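## Task

Plates B38, B83, B33 and B88 sit one per nest in nests N1 to N4, and only their ID labels reveal which plate is in which nest. First build a stack in rack S1: B38 at the bottom lying flat on the rack floor, B33 fully nested on it, and B83 fully nested on top. Each plate's labelled short end must face the rack's front, the side toward the viewer. Next, release the plates and push the START key on post KP until it latches. START must not be pressed, and it already counts as pressed once it lights, unless the stack is exactly right and B88 sits correctly in its nest. Finally, return all four plates so each lies flat within the locators of its original nest, with well A1 at the corner marked A1, while START stays latched. Anything held in place only by the robot does not count, so open the gripper and move away at the end.

## Robot and tools

Robot: a single four-axis SCARA arm whose two-finger gripper always stays level and cannot tilt. Its joints, from the base outward, are lift (prismatic, 0.000 to 0.550 m), shoulder (-2.000 to 2.000 rad), elbow (-2.800 to 2.800 rad) and wrist yaw (-12.566 to 12.566 rad), followed by the fingers. The fingers point along the gripper's +x axis and close along its y axis. The reported point, end_effector_position, is the centre between the rubber pads, 2 to 3 cm behind the fingertips. Because the fingertips never touch, a key is pressed with one fingertip.

Scene frame: origin on the table top directly under the arm base, +z up, and +y to the left when looking along +x. Positions are in metres and orientation is a wxyz quaternion. At long reach the printed position can differ from the true one.

Labelled items: well A1 lies at the labelled short end, in the corner farthest from the labelled long side.

Tool execute_actions, argument actions, is a list with zero or one entry. An empty list only returns the current state. An entry {"rows": [[...]], "steps": n} drives the arm for n control steps (1 to 15, default 15, each 1/30 s). Each row is applied for one step, and the last row repeats if there are fewer rows than steps. An entry with only {"steps": n} (up to 300) is a wait, counted from the previous result, so reply time is included. The optional pictures flag turns the camera images on or off.

A row is 5 numbers, each in [-1, 1], in this order: dx, dy, dz, rz, opening. The first four are an offset, expressed in the gripper's own axes, from the gripper pose shown in the most recent result. Before any result in the scene, and for later calls in the same reply, the offset is counted from where the hand is when the action begins. Every row refers to that same base pose, not to the row before it. Scale: 1.0 equals 0.6 m for dx, dy, dz and 180 degrees for rz. A positive rz turns from +x toward +y. Opening is absolute, not an offset: +1 is fully open (0.140 m) and -1 is closed, which still leaves a 0.066 m gap. Closing fully takes at least about 0.6 s. An all-zero offset is not a pause, because it pulls the hand back to the base pose. Each step's command is clipped to within 70 mm and 16 degrees of the measured pose, so a far target takes several actions. Read the resulting pose and send the remainder.

Tool move: target is a single row of the same kind, an offset from the same base pose. speed is the top path speed in m/s, from 0.002 to 0.5 (default 0.25), and turning is capped at twice that value in rad/s. The path is straight, lasts 0.5 to 10 s and is cut off at 10 s. It does not slow down for obstacles, the hand can lag, stray or overshoot the speed, and the opening is applied at the start. Its result adds a move: line showing the outcome (done, off_target, moving, held, fault), the limits that applied (paced means clipped, held means a check blocked steps) and the distance left to the target.

Tool wait: seconds from 0 to 10. The robot receives nothing new while it runs. Tool zoom_image: camera (cam_high, cam_low or cam_wrist) and region [x0, y0, x1, y1] in image pixels, with the top-left at 0,0 and at most 504 by 504. Images are 896x504. Use it to read plate IDs and A1 markings. Tool finished_scene: scene is the number of the current scene.

Result lines: the state line gives the pose. Joint positions lists lift, shoulder, elbow, wrist yaw and the pad gap in metres. grip_measured is the finger opening on the command scale. To hold something, command about 0.04 below grip_measured, or less for a gentler grip. HELD marks steps that were not fully sent. pose unreachable means the clearance check altered or blocked the command. Hand target appears when nothing is held back and shows where the controller is driving. MOTOR HOT warns from 85 °C, and at 100 °C an OVER-TEMPERATURE FAULT brakes the arm. A TORQUE FAULT stops the arm for 10 s.

Avoid: an elbow within 0.4 rad of 0, which can fold the arm and fault it. Avoid loads over the limits (lift 54 N, shoulder 8.1 N m, elbow 4.05 N m, wrist yaw 1.35 N m, held weight included). Avoid fast contacts and targets set deep past a surface. Avoid long drops, since only a few millimetres is acceptable. Never let anything leave the table. Do not hold loads longer than needed, because holding heats the motors. Objects may occasionally be nudged by outside pushes.

Each tool is called after "Call:" as name([rows], argument=value, ...), one row to a line, values as JSON.

## Session

Call:
execute_actions(actions=[])

Scene clock: 0.00 s of 15600.00 s.
end_effector_position=(+0.5325, +0.1442, +0.2370) grip_measured=+0.99 end_effector_quat_wxyz=(-0.533, +0.000, +0.000, +0.846)
Joint positions: [0.232 0.845 2.554 0.867 0.14 ]
Hand target: +0.533, +0.144, +0.237; -0.533, +0.000, +0.000, +0.846

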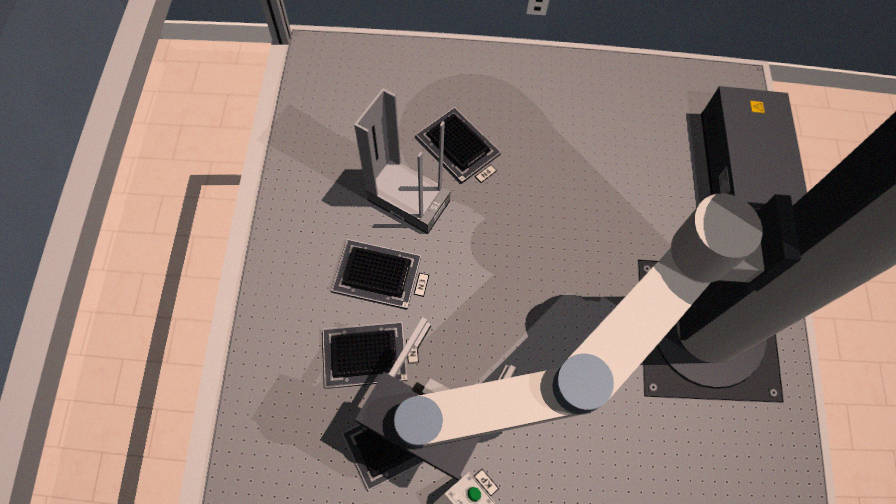

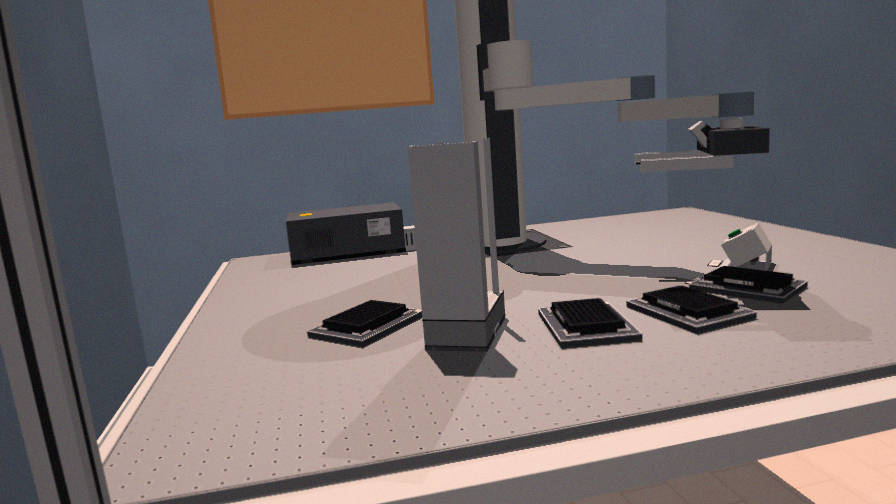

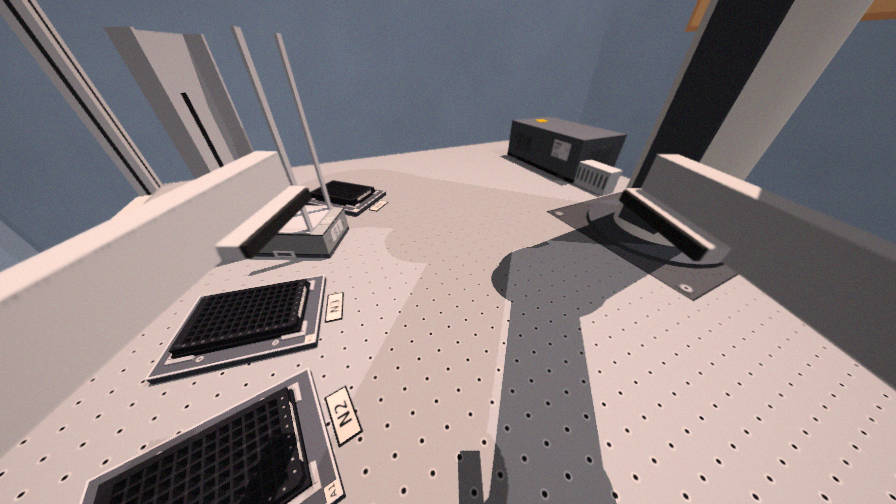

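Call:
zoom_image(camera="cam_low", region=[520, 220, 820, 360])

Call:
zoom_image(camera="cam_high", region=[300, 80, 540, 320])

Call:
zoom_image(camera="cam_low", region=[300, 130, 540, 370])

Region (520, 220, 820, 360) of cam_low's 896x504 image, scaled by 1.680, with more detail than that image has; it fills the top 235 rows of this view, and the rest is white.

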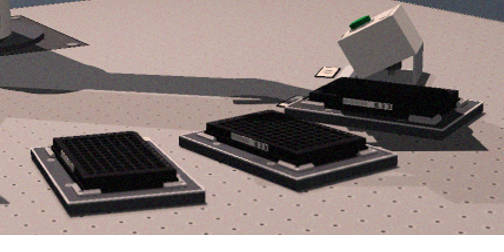

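Region (300, 80, 540, 320) of cam_high's 896x504 image, scaled by 2.100, with more detail than that image has.

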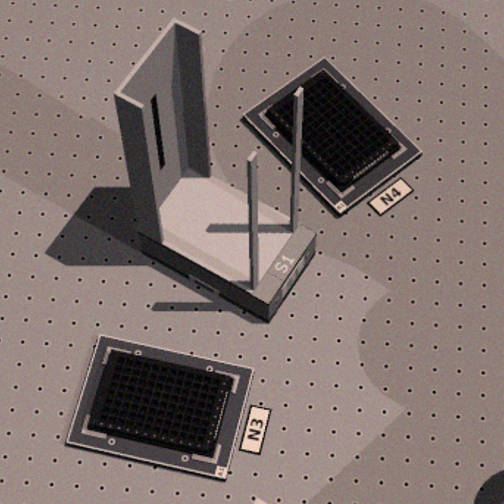

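Region (300, 130, 540, 370) of cam_low's 896x504 image, scaled by 2.100, with more detail than that image has.

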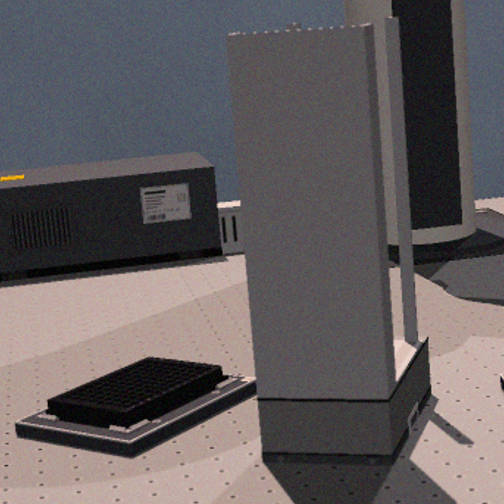

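Call:
move(target=[0.196,0.2,-0.2,0.587,1], speed=0.4)

Scene clock: 19.10 s of 15600.00 s.
end_effector_position=(+0.5901, -0.0139, +0.1169) grip_measured=+0.99 end_effector_quat_wxyz=(+0.996, -0.000, -0.000, -0.087)
Joint positions: [0.112 0.927 1.116 4.066 0.14 ]
Hand target: +0.590, -0.014, +0.117; +0.996, -0.000, -0.000, -0.087
Off the commanded pose: 0.000 m, 0 deg.
After step 90, 13.37 s passed at rest.
move: done
camera_calibration (this result's frames):
cam_wrist: T_world_to_cam=[[-0.173938, -0.984735, 0.00651372, 0.0962379], [-0.594628, 0.0997548, -0.797789, 0.432876], [0.784961, -0.142639, -0.602902, -0.299499], [0, 0, 0, 1]] pos_world=[0.509235, 0.00886705, 0.164149]

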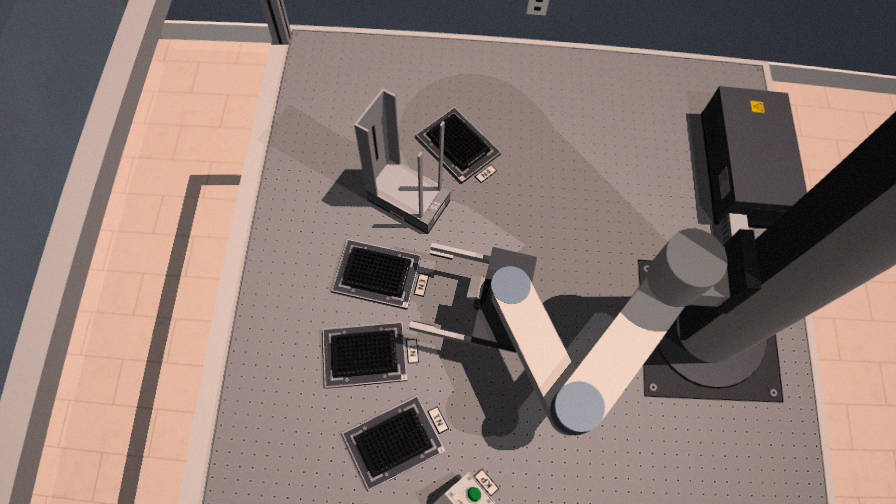

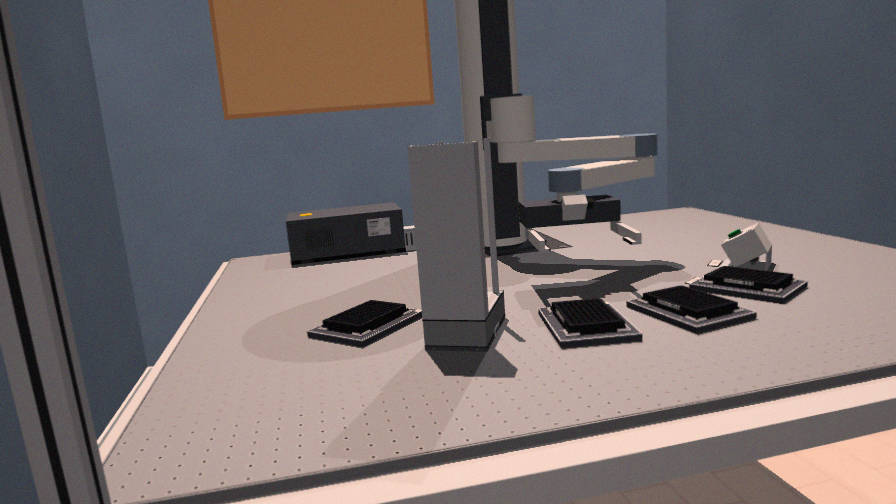

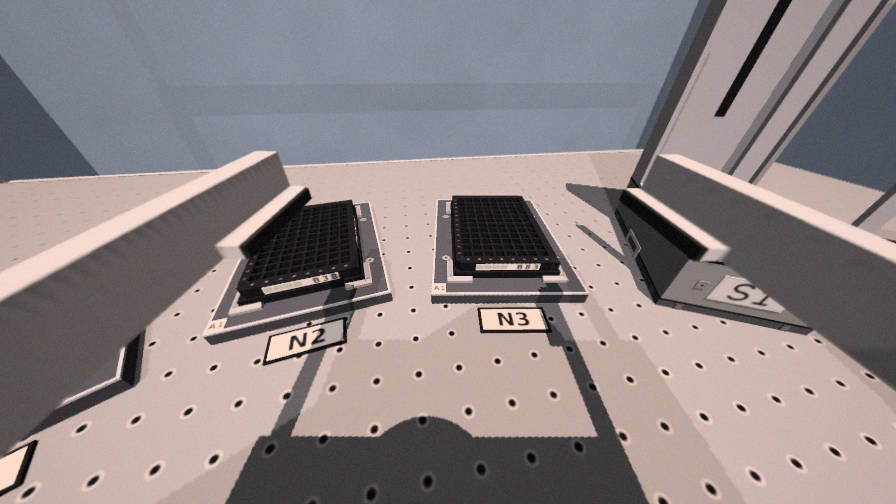

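Call:
zoom_image(camera="cam_wrist", region=[200, 180, 600, 350])

Call:
zoom_image(camera="cam_low", region=[700, 260, 800, 300])

Call:
zoom_image(camera="cam_wrist", region=[430, 190, 580, 300])

Region (200, 180, 600, 350) of cam_wrist's 896x504 image, scaled by 1.260, with more detail than that image has; it fills the top 214 rows of this view, and the rest is white.

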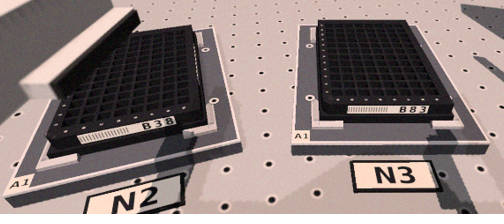

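Region (700, 260, 800, 300) of cam_low's 896x504 image, scaled by 5.040, with more detail than that image has; it fills the top 202 rows of this view, and the rest is white.

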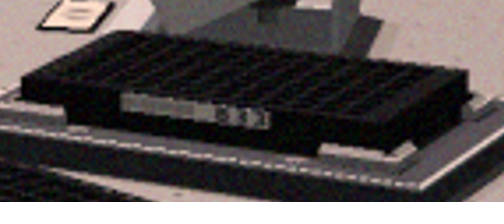

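Region (430, 190, 580, 300) of cam_wrist's 896x504 image, scaled by 3.360, with more detail than that image has; it fills the top 370 rows of this view, and the rest is white.

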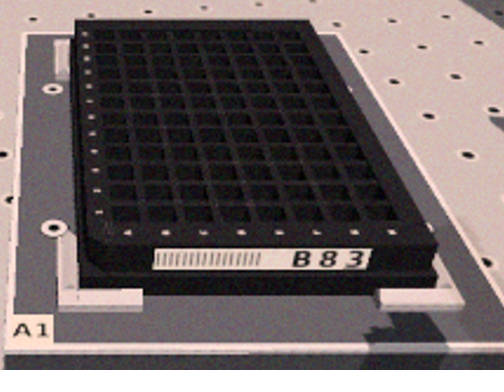

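Call:
move(target=[-0.012,0.162,0,0.097,1], speed=0.4)

Call:
zoom_image(camera="cam_wrist", region=[360, 180, 600, 320])

Scene clock: 30.87 s of 15600.00 s.
end_effector_position=(+0.5998, +0.0832, +0.1169) grip_measured=+0.99 end_effector_quat_wxyz=(+0.998, -0.000, -0.000, +0.066)
Joint positions: [0.112 1.086 1.189 4.139 0.14 ]
Hand target: +0.600, +0.083, +0.117; +0.998, -0.000, -0.000, +0.065
Off the commanded pose: 0.000 m, 0 deg.
After step 90, 7.97 s passed at rest.
move: done
camera_calibration (this result's frames):
cam_wrist: T_world_to_cam=[[0.130078, -0.991482, 0.00651372, 0.0118146], [-0.597116, -0.0835799, -0.797789, 0.445699], [0.791538, 0.099885, -0.602902, -0.317378], [0, 0, 0, 1]] pos_world=[0.515814, 0.0806668, 0.164149]

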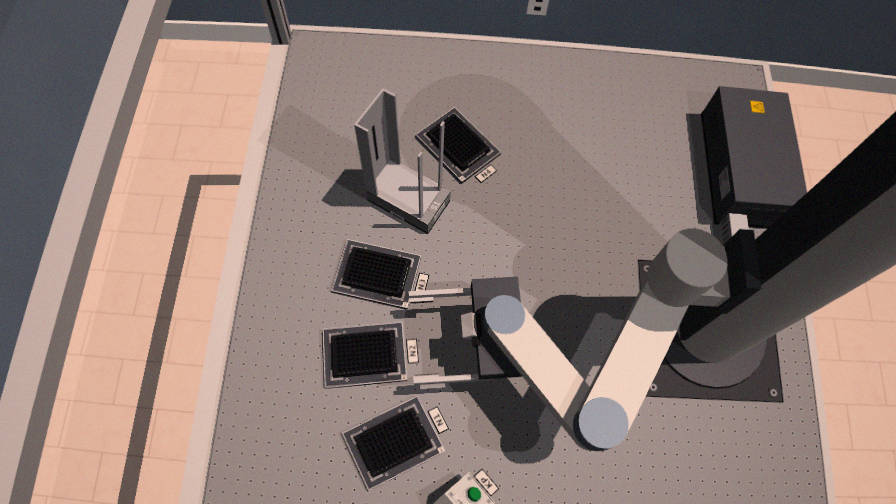

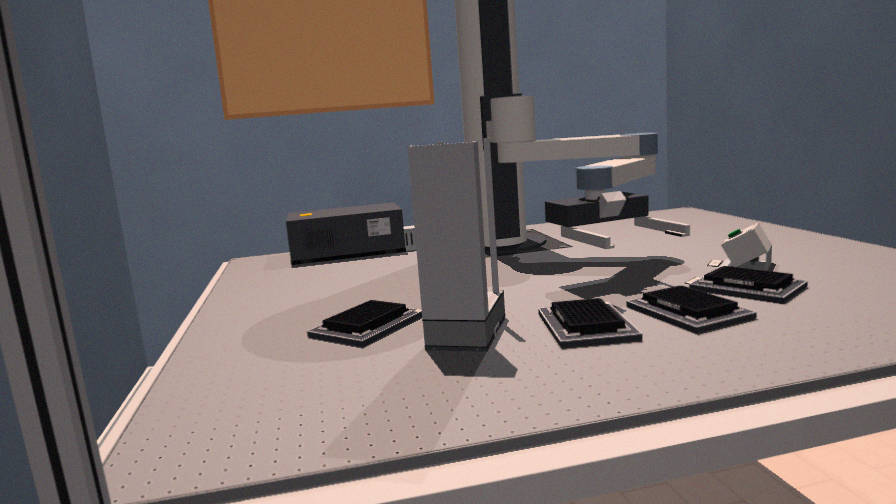

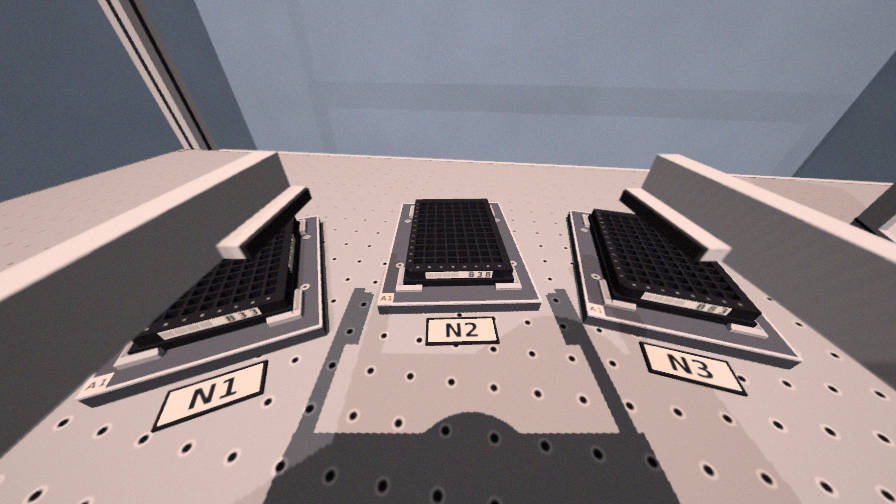

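Region (360, 180, 600, 320) of cam_wrist's 896x504 image, scaled by 2.100, with more detail than that image has; it fills the top 294 rows of this view, and the rest is white.

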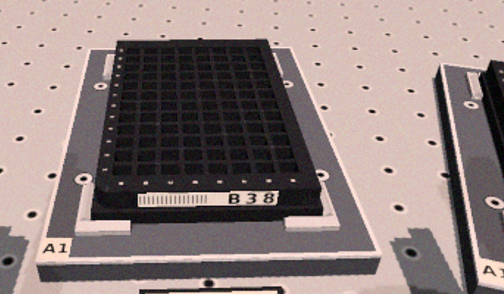

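Call:
move(target=[0.2,0.003,-0.1,0.008,0.3])

Call:
move(target=[0,0,-0.04,0,0.3], speed=0.05)

Call:
zoom_image(camera="cam_low", region=[600, 230, 800, 340])

Scene clock: 38.63 s of 15600.00 s.
end_effector_position=(+0.7185, +0.1007, +0.0569) grip_measured=+0.30 end_effector_quat_wxyz=(+0.997, -0.000, -0.000, +0.078)
Joint positions: [0.052 0.789 1.83  3.821 0.114]
Hand target: +0.718, +0.101, +0.057; +0.997, -0.000, -0.000, +0.078
Off the commanded pose: 0.000 m, 0 deg.
After step 90, 3.80 s passed at rest.
move: done
camera_calibration (this result's frames):
cam_wrist: T_world_to_cam=[[0.155025, -0.987889, 0.00651372, -0.00417433], [-0.59482, -0.0986029, -0.797789, 0.469998], [0.788769, 0.119803, -0.602902, -0.449334], [0, 0, 0, 1]] pos_world=[0.634632, 0.0960509, 0.104082]

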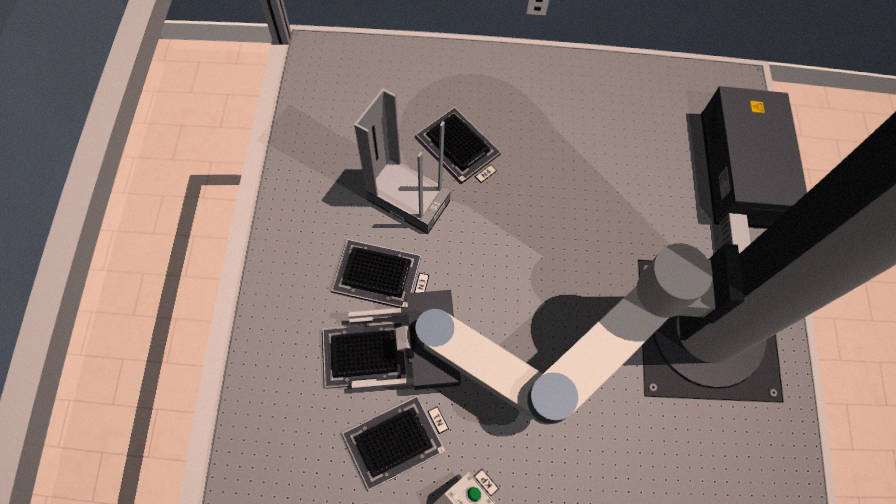

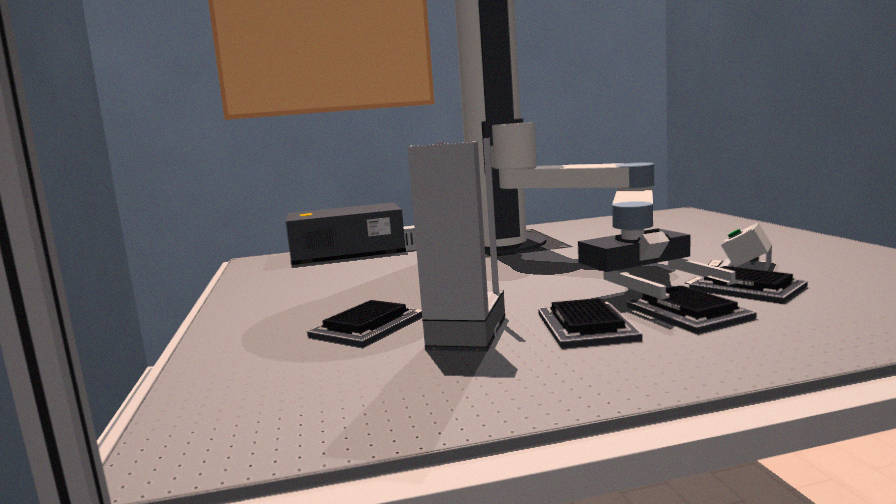

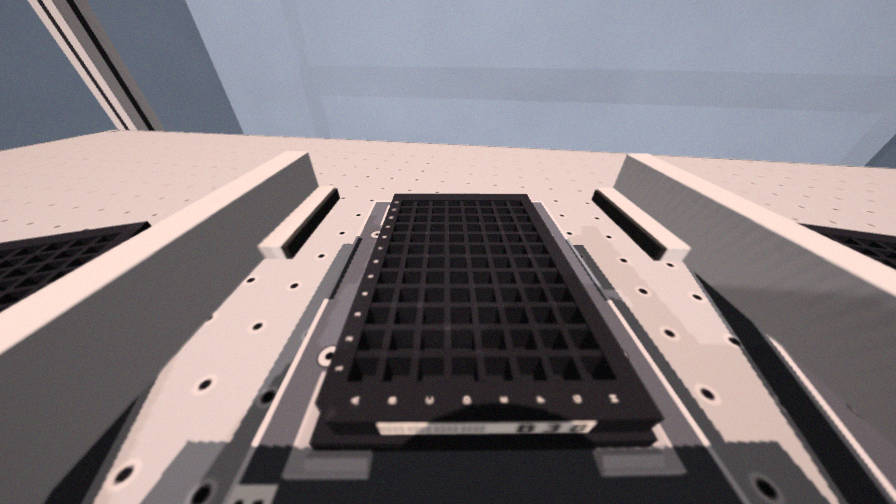

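Scene clock: 39.37 s of 15600.00 s.
end_effector_position=(+0.7185, +0.1007, +0.0328) grip_measured=+0.30 end_effector_quat_wxyz=(+0.997, -0.000, -0.000, +0.078)
Joint positions: [0.028 0.789 1.83  3.821 0.114]
Hand target: +0.718, +0.101, +0.033; +0.997, -0.000, -0.000, +0.078
Off the commanded pose: 0.000 m, 0 deg.
move: done
camera_calibration (this result's frames):
cam_wrist: T_world_to_cam=[[0.155002, -0.987893, 0.00651372, -0.00400931], [-0.594822, -0.0985888, -0.797789, 0.450796], [0.788772, 0.119784, -0.602902, -0.463842], [0, 0, 0, 1]] pos_world=[0.634631, 0.0960437, 0.0800152]

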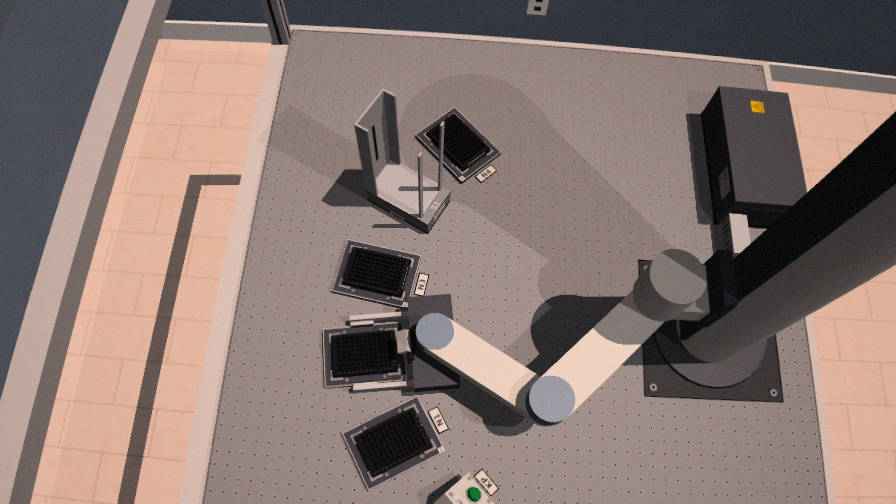

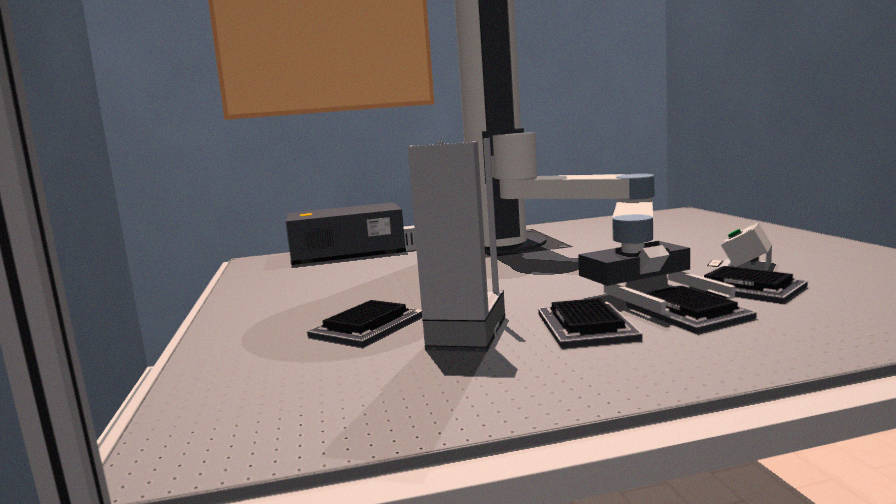

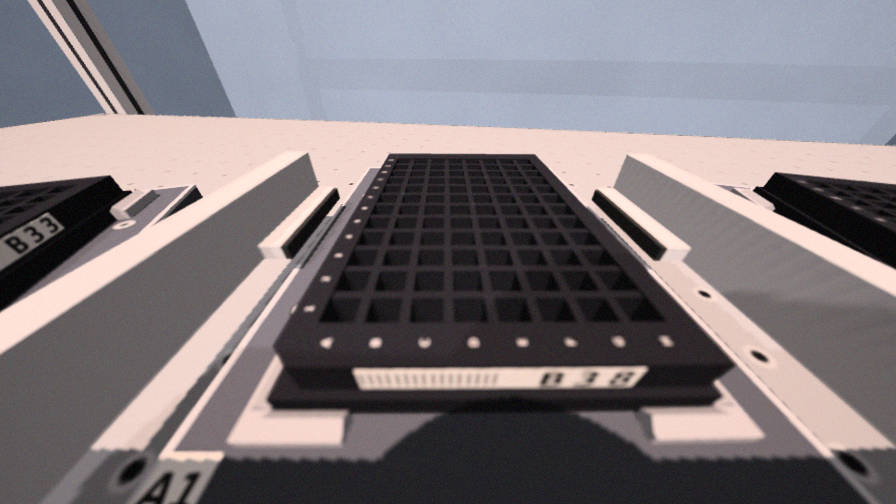

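Region (600, 230, 800, 340) of cam_low's 896x504 image, scaled by 2.520, with more detail than that image has; it fills the top 277 rows of this view, and the rest is white.

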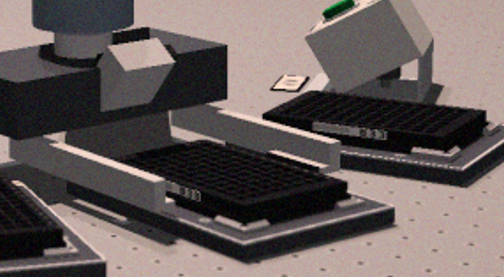

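Call:
move(target=[0,0,0,0.005,-0.35])

Call:
move(target=[0,0,0,0,-0.6])

Scene clock: 43.93 s of 15600.00 s.
end_effector_position=(+0.7185, +0.1008, +0.0328) grip_measured=-0.35 end_effector_quat_wxyz=(+0.996, -0.000, -0.000, +0.086)
Joint positions: [0.028 0.784 1.829 3.842 0.09 ]
Hand target: +0.718, +0.101, +0.033; +0.996, -0.000, -0.000, +0.086
Off the commanded pose: 0.000 m, 0 deg.
After step 90, 0.87 s passed at rest.
move: done
camera_calibration (this result's frames):
cam_wrist: T_world_to_cam=[[0.17053, -0.985331, 0.00651372, -0.0153361], [-0.593197, -0.107938, -0.797789, 0.450581], [0.786789, 0.132183, -0.602902, -0.463677], [0, 0, 0, 1]] pos_world=[0.634714, 0.094814, 0.0800168]

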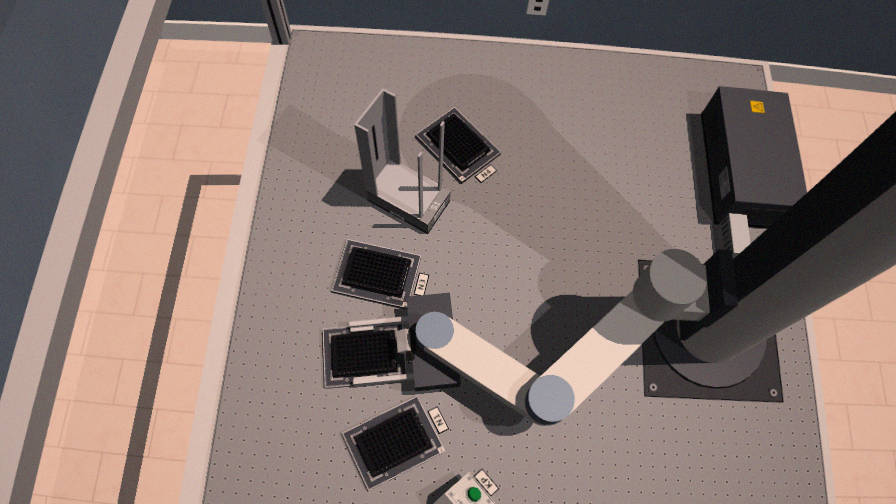

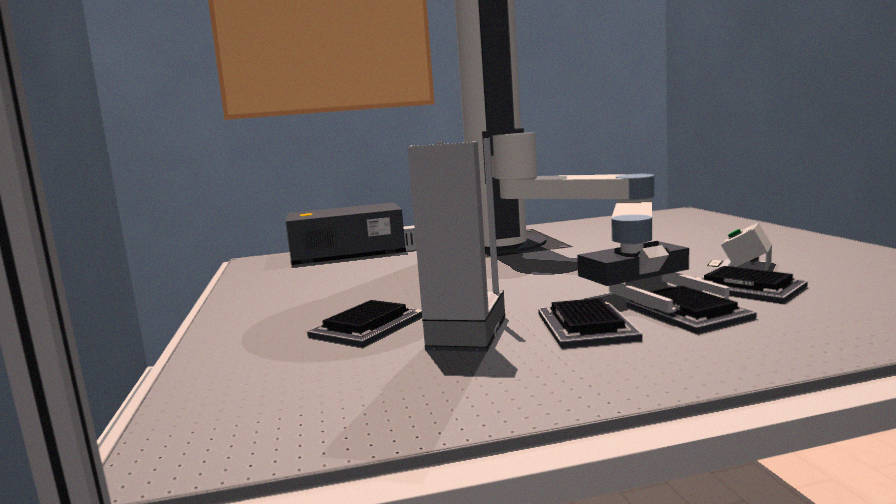

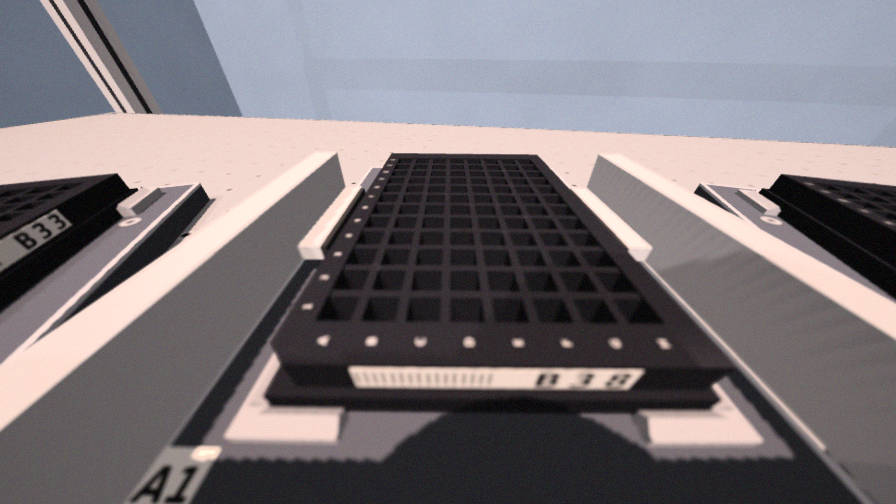

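Scene clock: 44.43 s of 15600.00 s.
end_effector_position=(+0.7185, +0.1007, +0.0330) grip_measured=-0.57 end_effector_quat_wxyz=(+0.996, -0.000, -0.000, +0.086)
Joint positions: [0.028 0.784 1.829 3.842 0.082]
Hand target: +0.718, +0.101, +0.033; +0.996, -0.000, -0.000, +0.086
Off the commanded pose: 0.000 m, 0 deg.
move: done
camera_calibration (this result's frames):
cam_wrist: T_world_to_cam=[[0.169816, -0.985454, 0.00651372, -0.0149395], [-0.593275, -0.107508, -0.797789, 0.450724], [0.786885, 0.131613, -0.602902, -0.463573], [0, 0, 0, 1]] pos_world=[0.634719, 0.0947464, 0.0801905]

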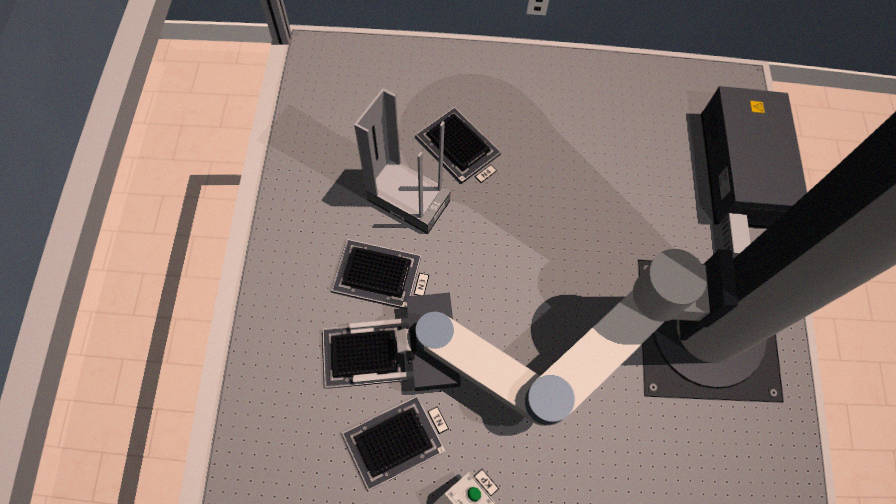

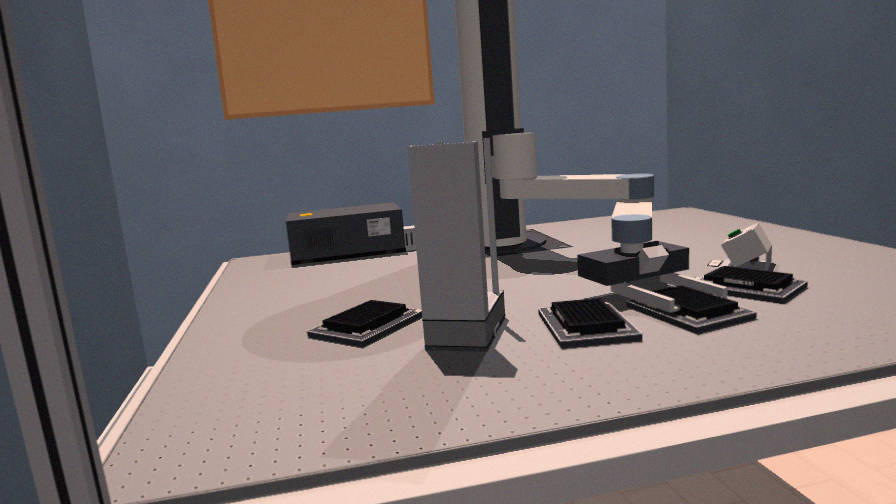

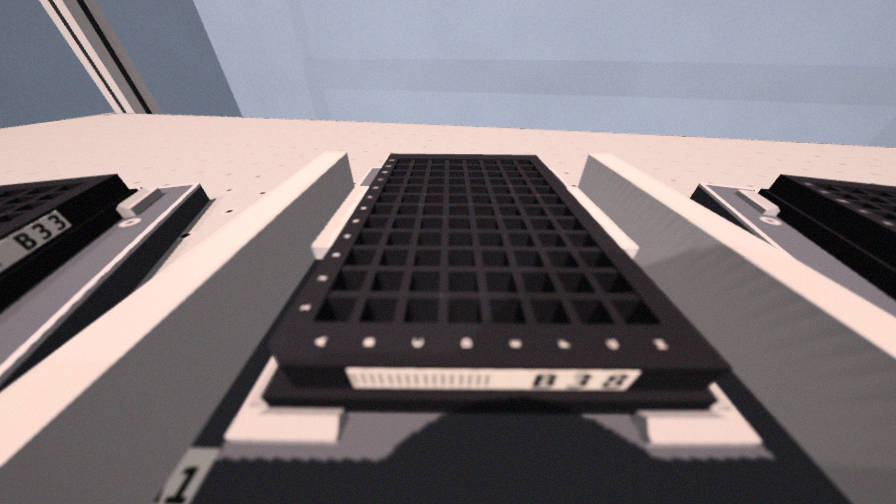

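Call:
move(target=[0,0,0.56,0,-0.62], speed=0.3)

Call:
move(target=[-0.41,-0.397,0,-0.21,-0.62], speed=0.3)

Scene clock: 54.17 s of 15600.00 s.
end_effector_position=(+0.7185, +0.1007, +0.3690) grip_measured=-0.57 end_effector_quat_wxyz=(+0.996, -0.000, -0.000, +0.086)
Joint positions: [0.364 0.784 1.829 3.841 0.082]
Hand target: +0.718, +0.101, +0.369; +0.996, -0.000, -0.000, +0.086
Off the commanded pose: 0.000 m, 0 deg.
After step 90, 5.13 s passed at rest.
move: done
camera_calibration (this result's frames):
cam_wrist: T_world_to_cam=[[0.169707, -0.985473, 0.00651372, -0.01706], [-0.593287, -0.107443, -0.797789, 0.718829], [0.786899, 0.131526, -0.602902, -0.260972], [0, 0, 0, 1]] pos_world=[0.634726, 0.0947453, 0.416245]

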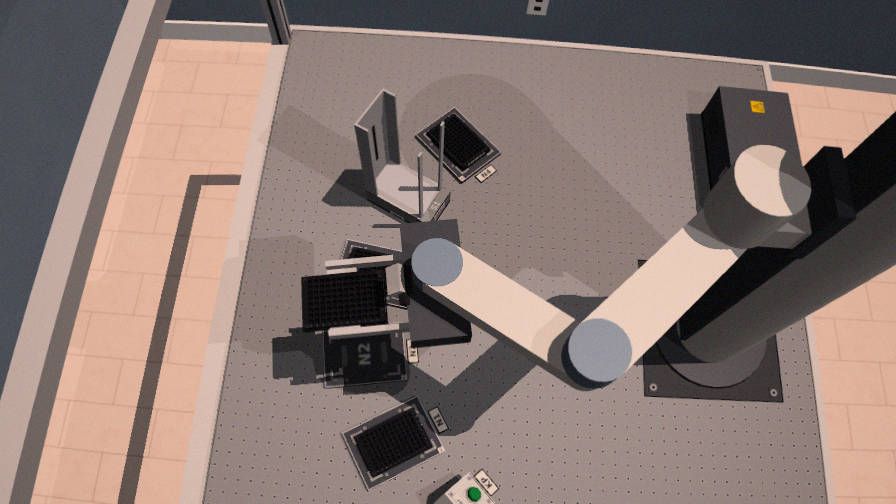

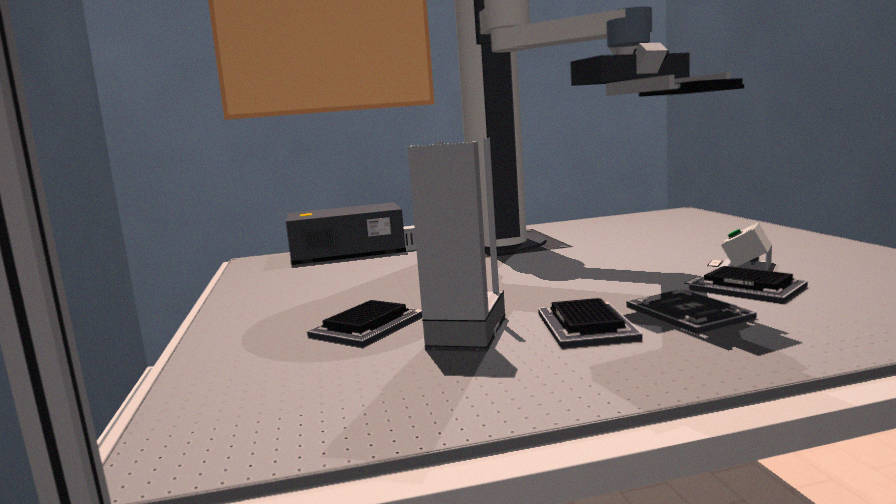

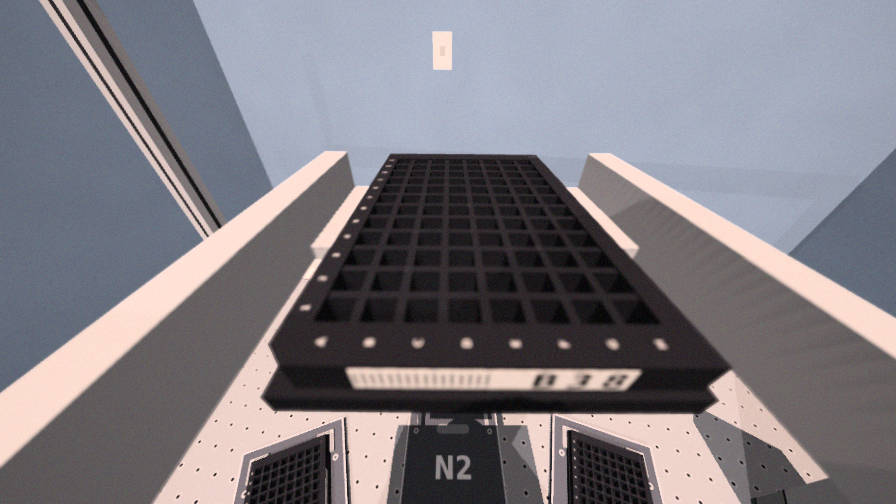

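Scene clock: 55.73 s of 15600.00 s.
end_effector_position=(+0.5168, -0.1763, +0.3690) grip_measured=-0.57 end_effector_quat_wxyz=(+0.970, -0.000, -0.000, -0.242)
Joint positions: [0.364 0.473 0.968 4.354 0.082]
Hand target: +0.517, -0.176, +0.369; +0.970, -0.000, -0.000, -0.242
Off the commanded pose: 0.000 m, 0 deg.
move: done
camera_calibration (this result's frames):
cam_wrist: T_world_to_cam=[[-0.470397, -0.882431, 0.00651372, 0.0932286], [-0.534486, 0.27903, -0.797789, 0.60711], [0.702176, -0.378759, -0.602902, -0.111974], [0, 0, 0, 1]] pos_world=[0.446971, -0.129545, 0.416229]

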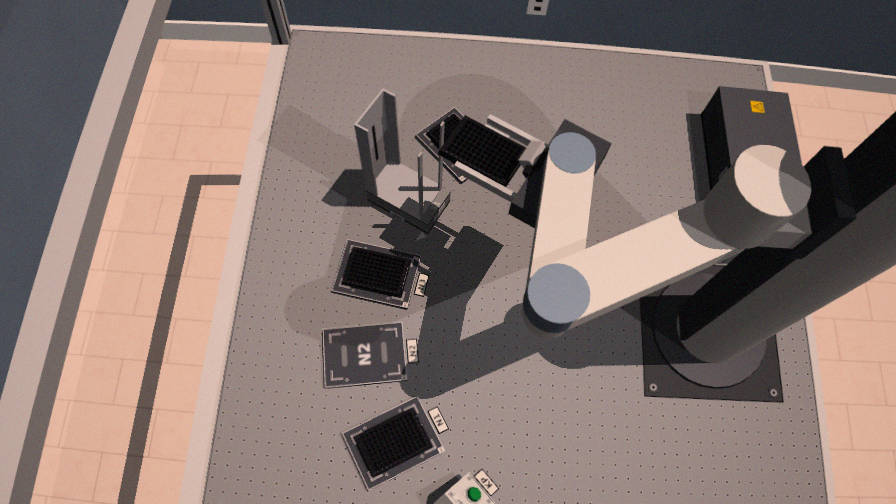

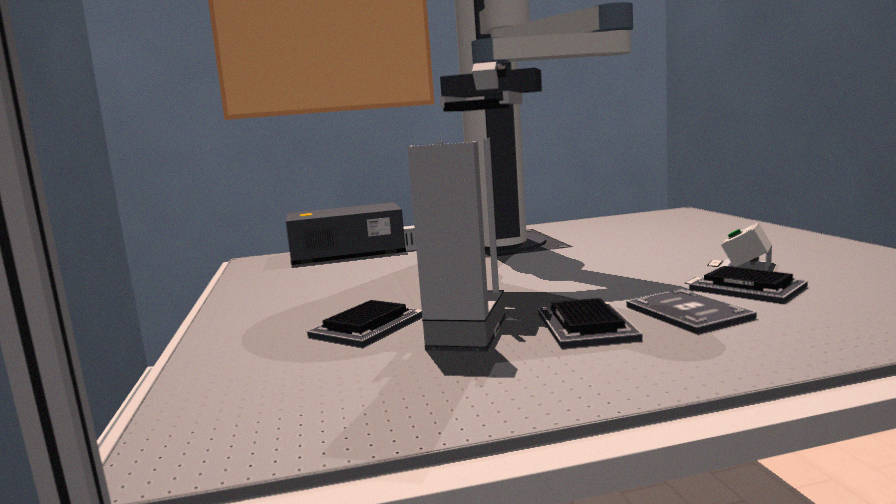

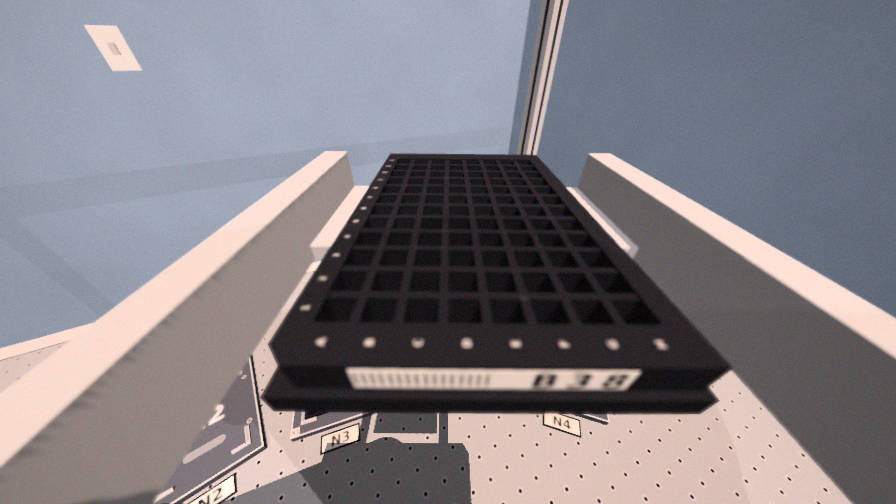

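Call:
move(target=[-0.07,0,-0.2,0,-0.62])

Scene clock: 59.23 s of 15600.00 s.
end_effector_position=(+0.4796, -0.1566, +0.2489) grip_measured=-0.57 end_effector_quat_wxyz=(+0.970, -0.000, -0.000, -0.242)
Joint positions: [0.244 0.529 0.786 4.479 0.082]
Hand target: +0.480, -0.157, +0.249; +0.970, -0.000, -0.000, -0.242
Off the commanded pose: 0.000 m, 0 deg.
move: done
camera_calibration (this result's frames):
cam_wrist: T_world_to_cam=[[-0.470758, -0.882238, 0.00651372, 0.0940758], [-0.534372, 0.279248, -0.797789, 0.485953], [0.702021, -0.379046, -0.602902, -0.150812], [0, 0, 0, 1]] pos_world=[0.40984, -0.109869, 0.29615]

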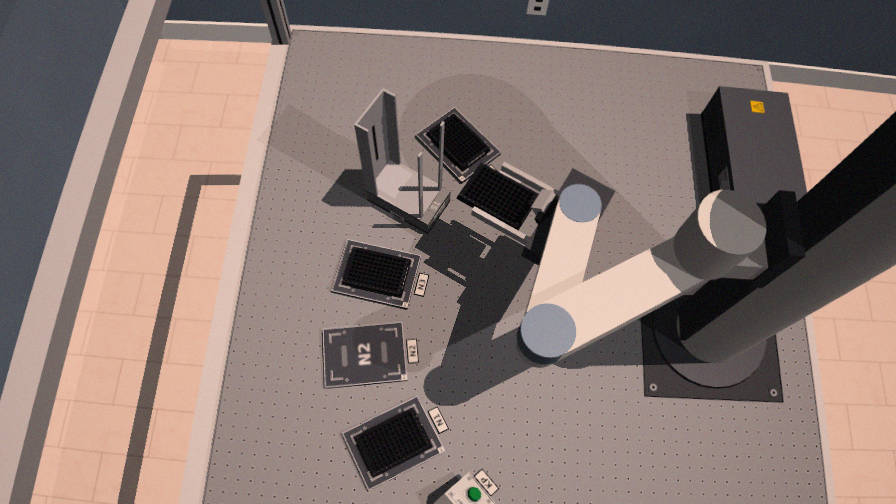

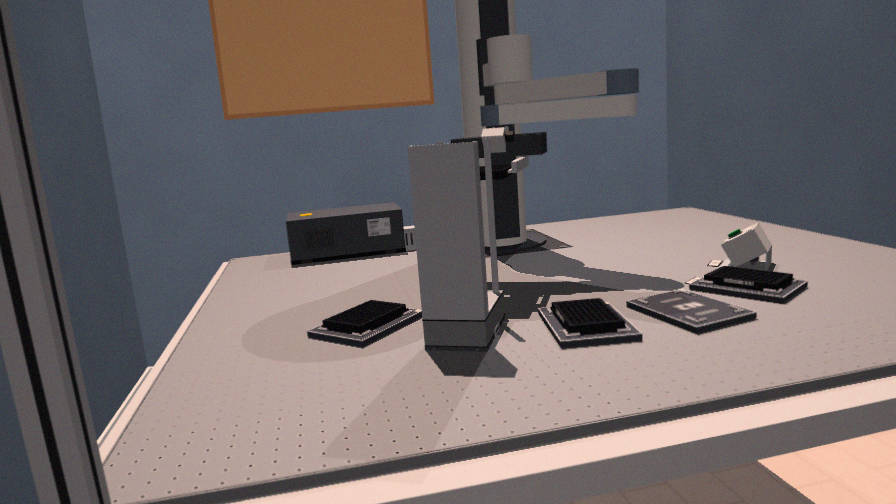

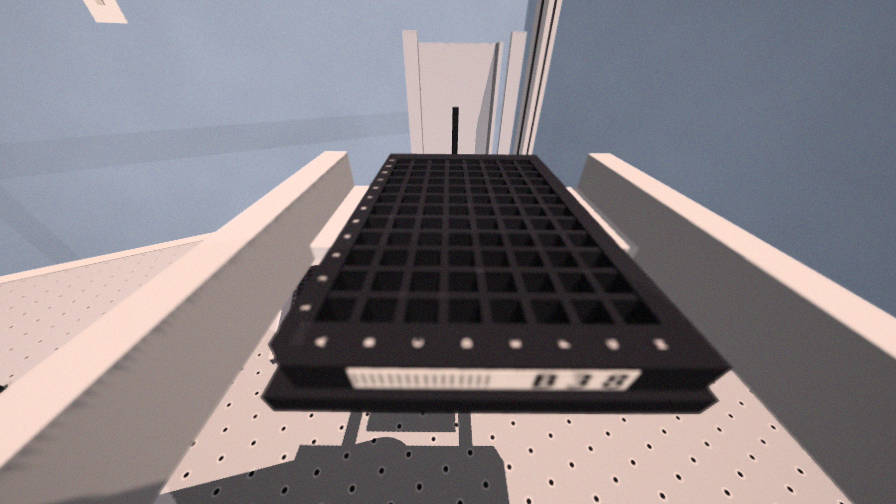

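Call:
zoom_image(camera="cam_wrist", region=[380, 20, 550, 170])

Region (380, 20, 550, 170) of cam_wrist's 896x504 image, scaled by 2.965, with more detail than that image has; it fills the top 445 rows of this view, and the rest is white.

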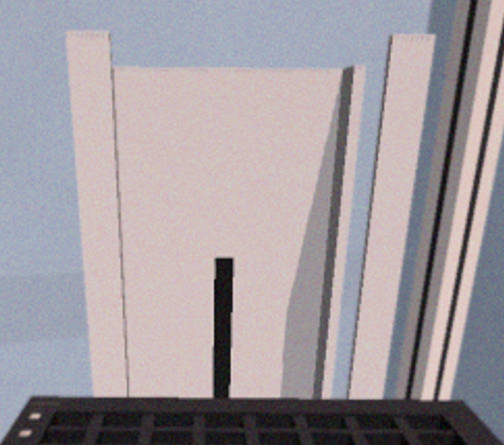

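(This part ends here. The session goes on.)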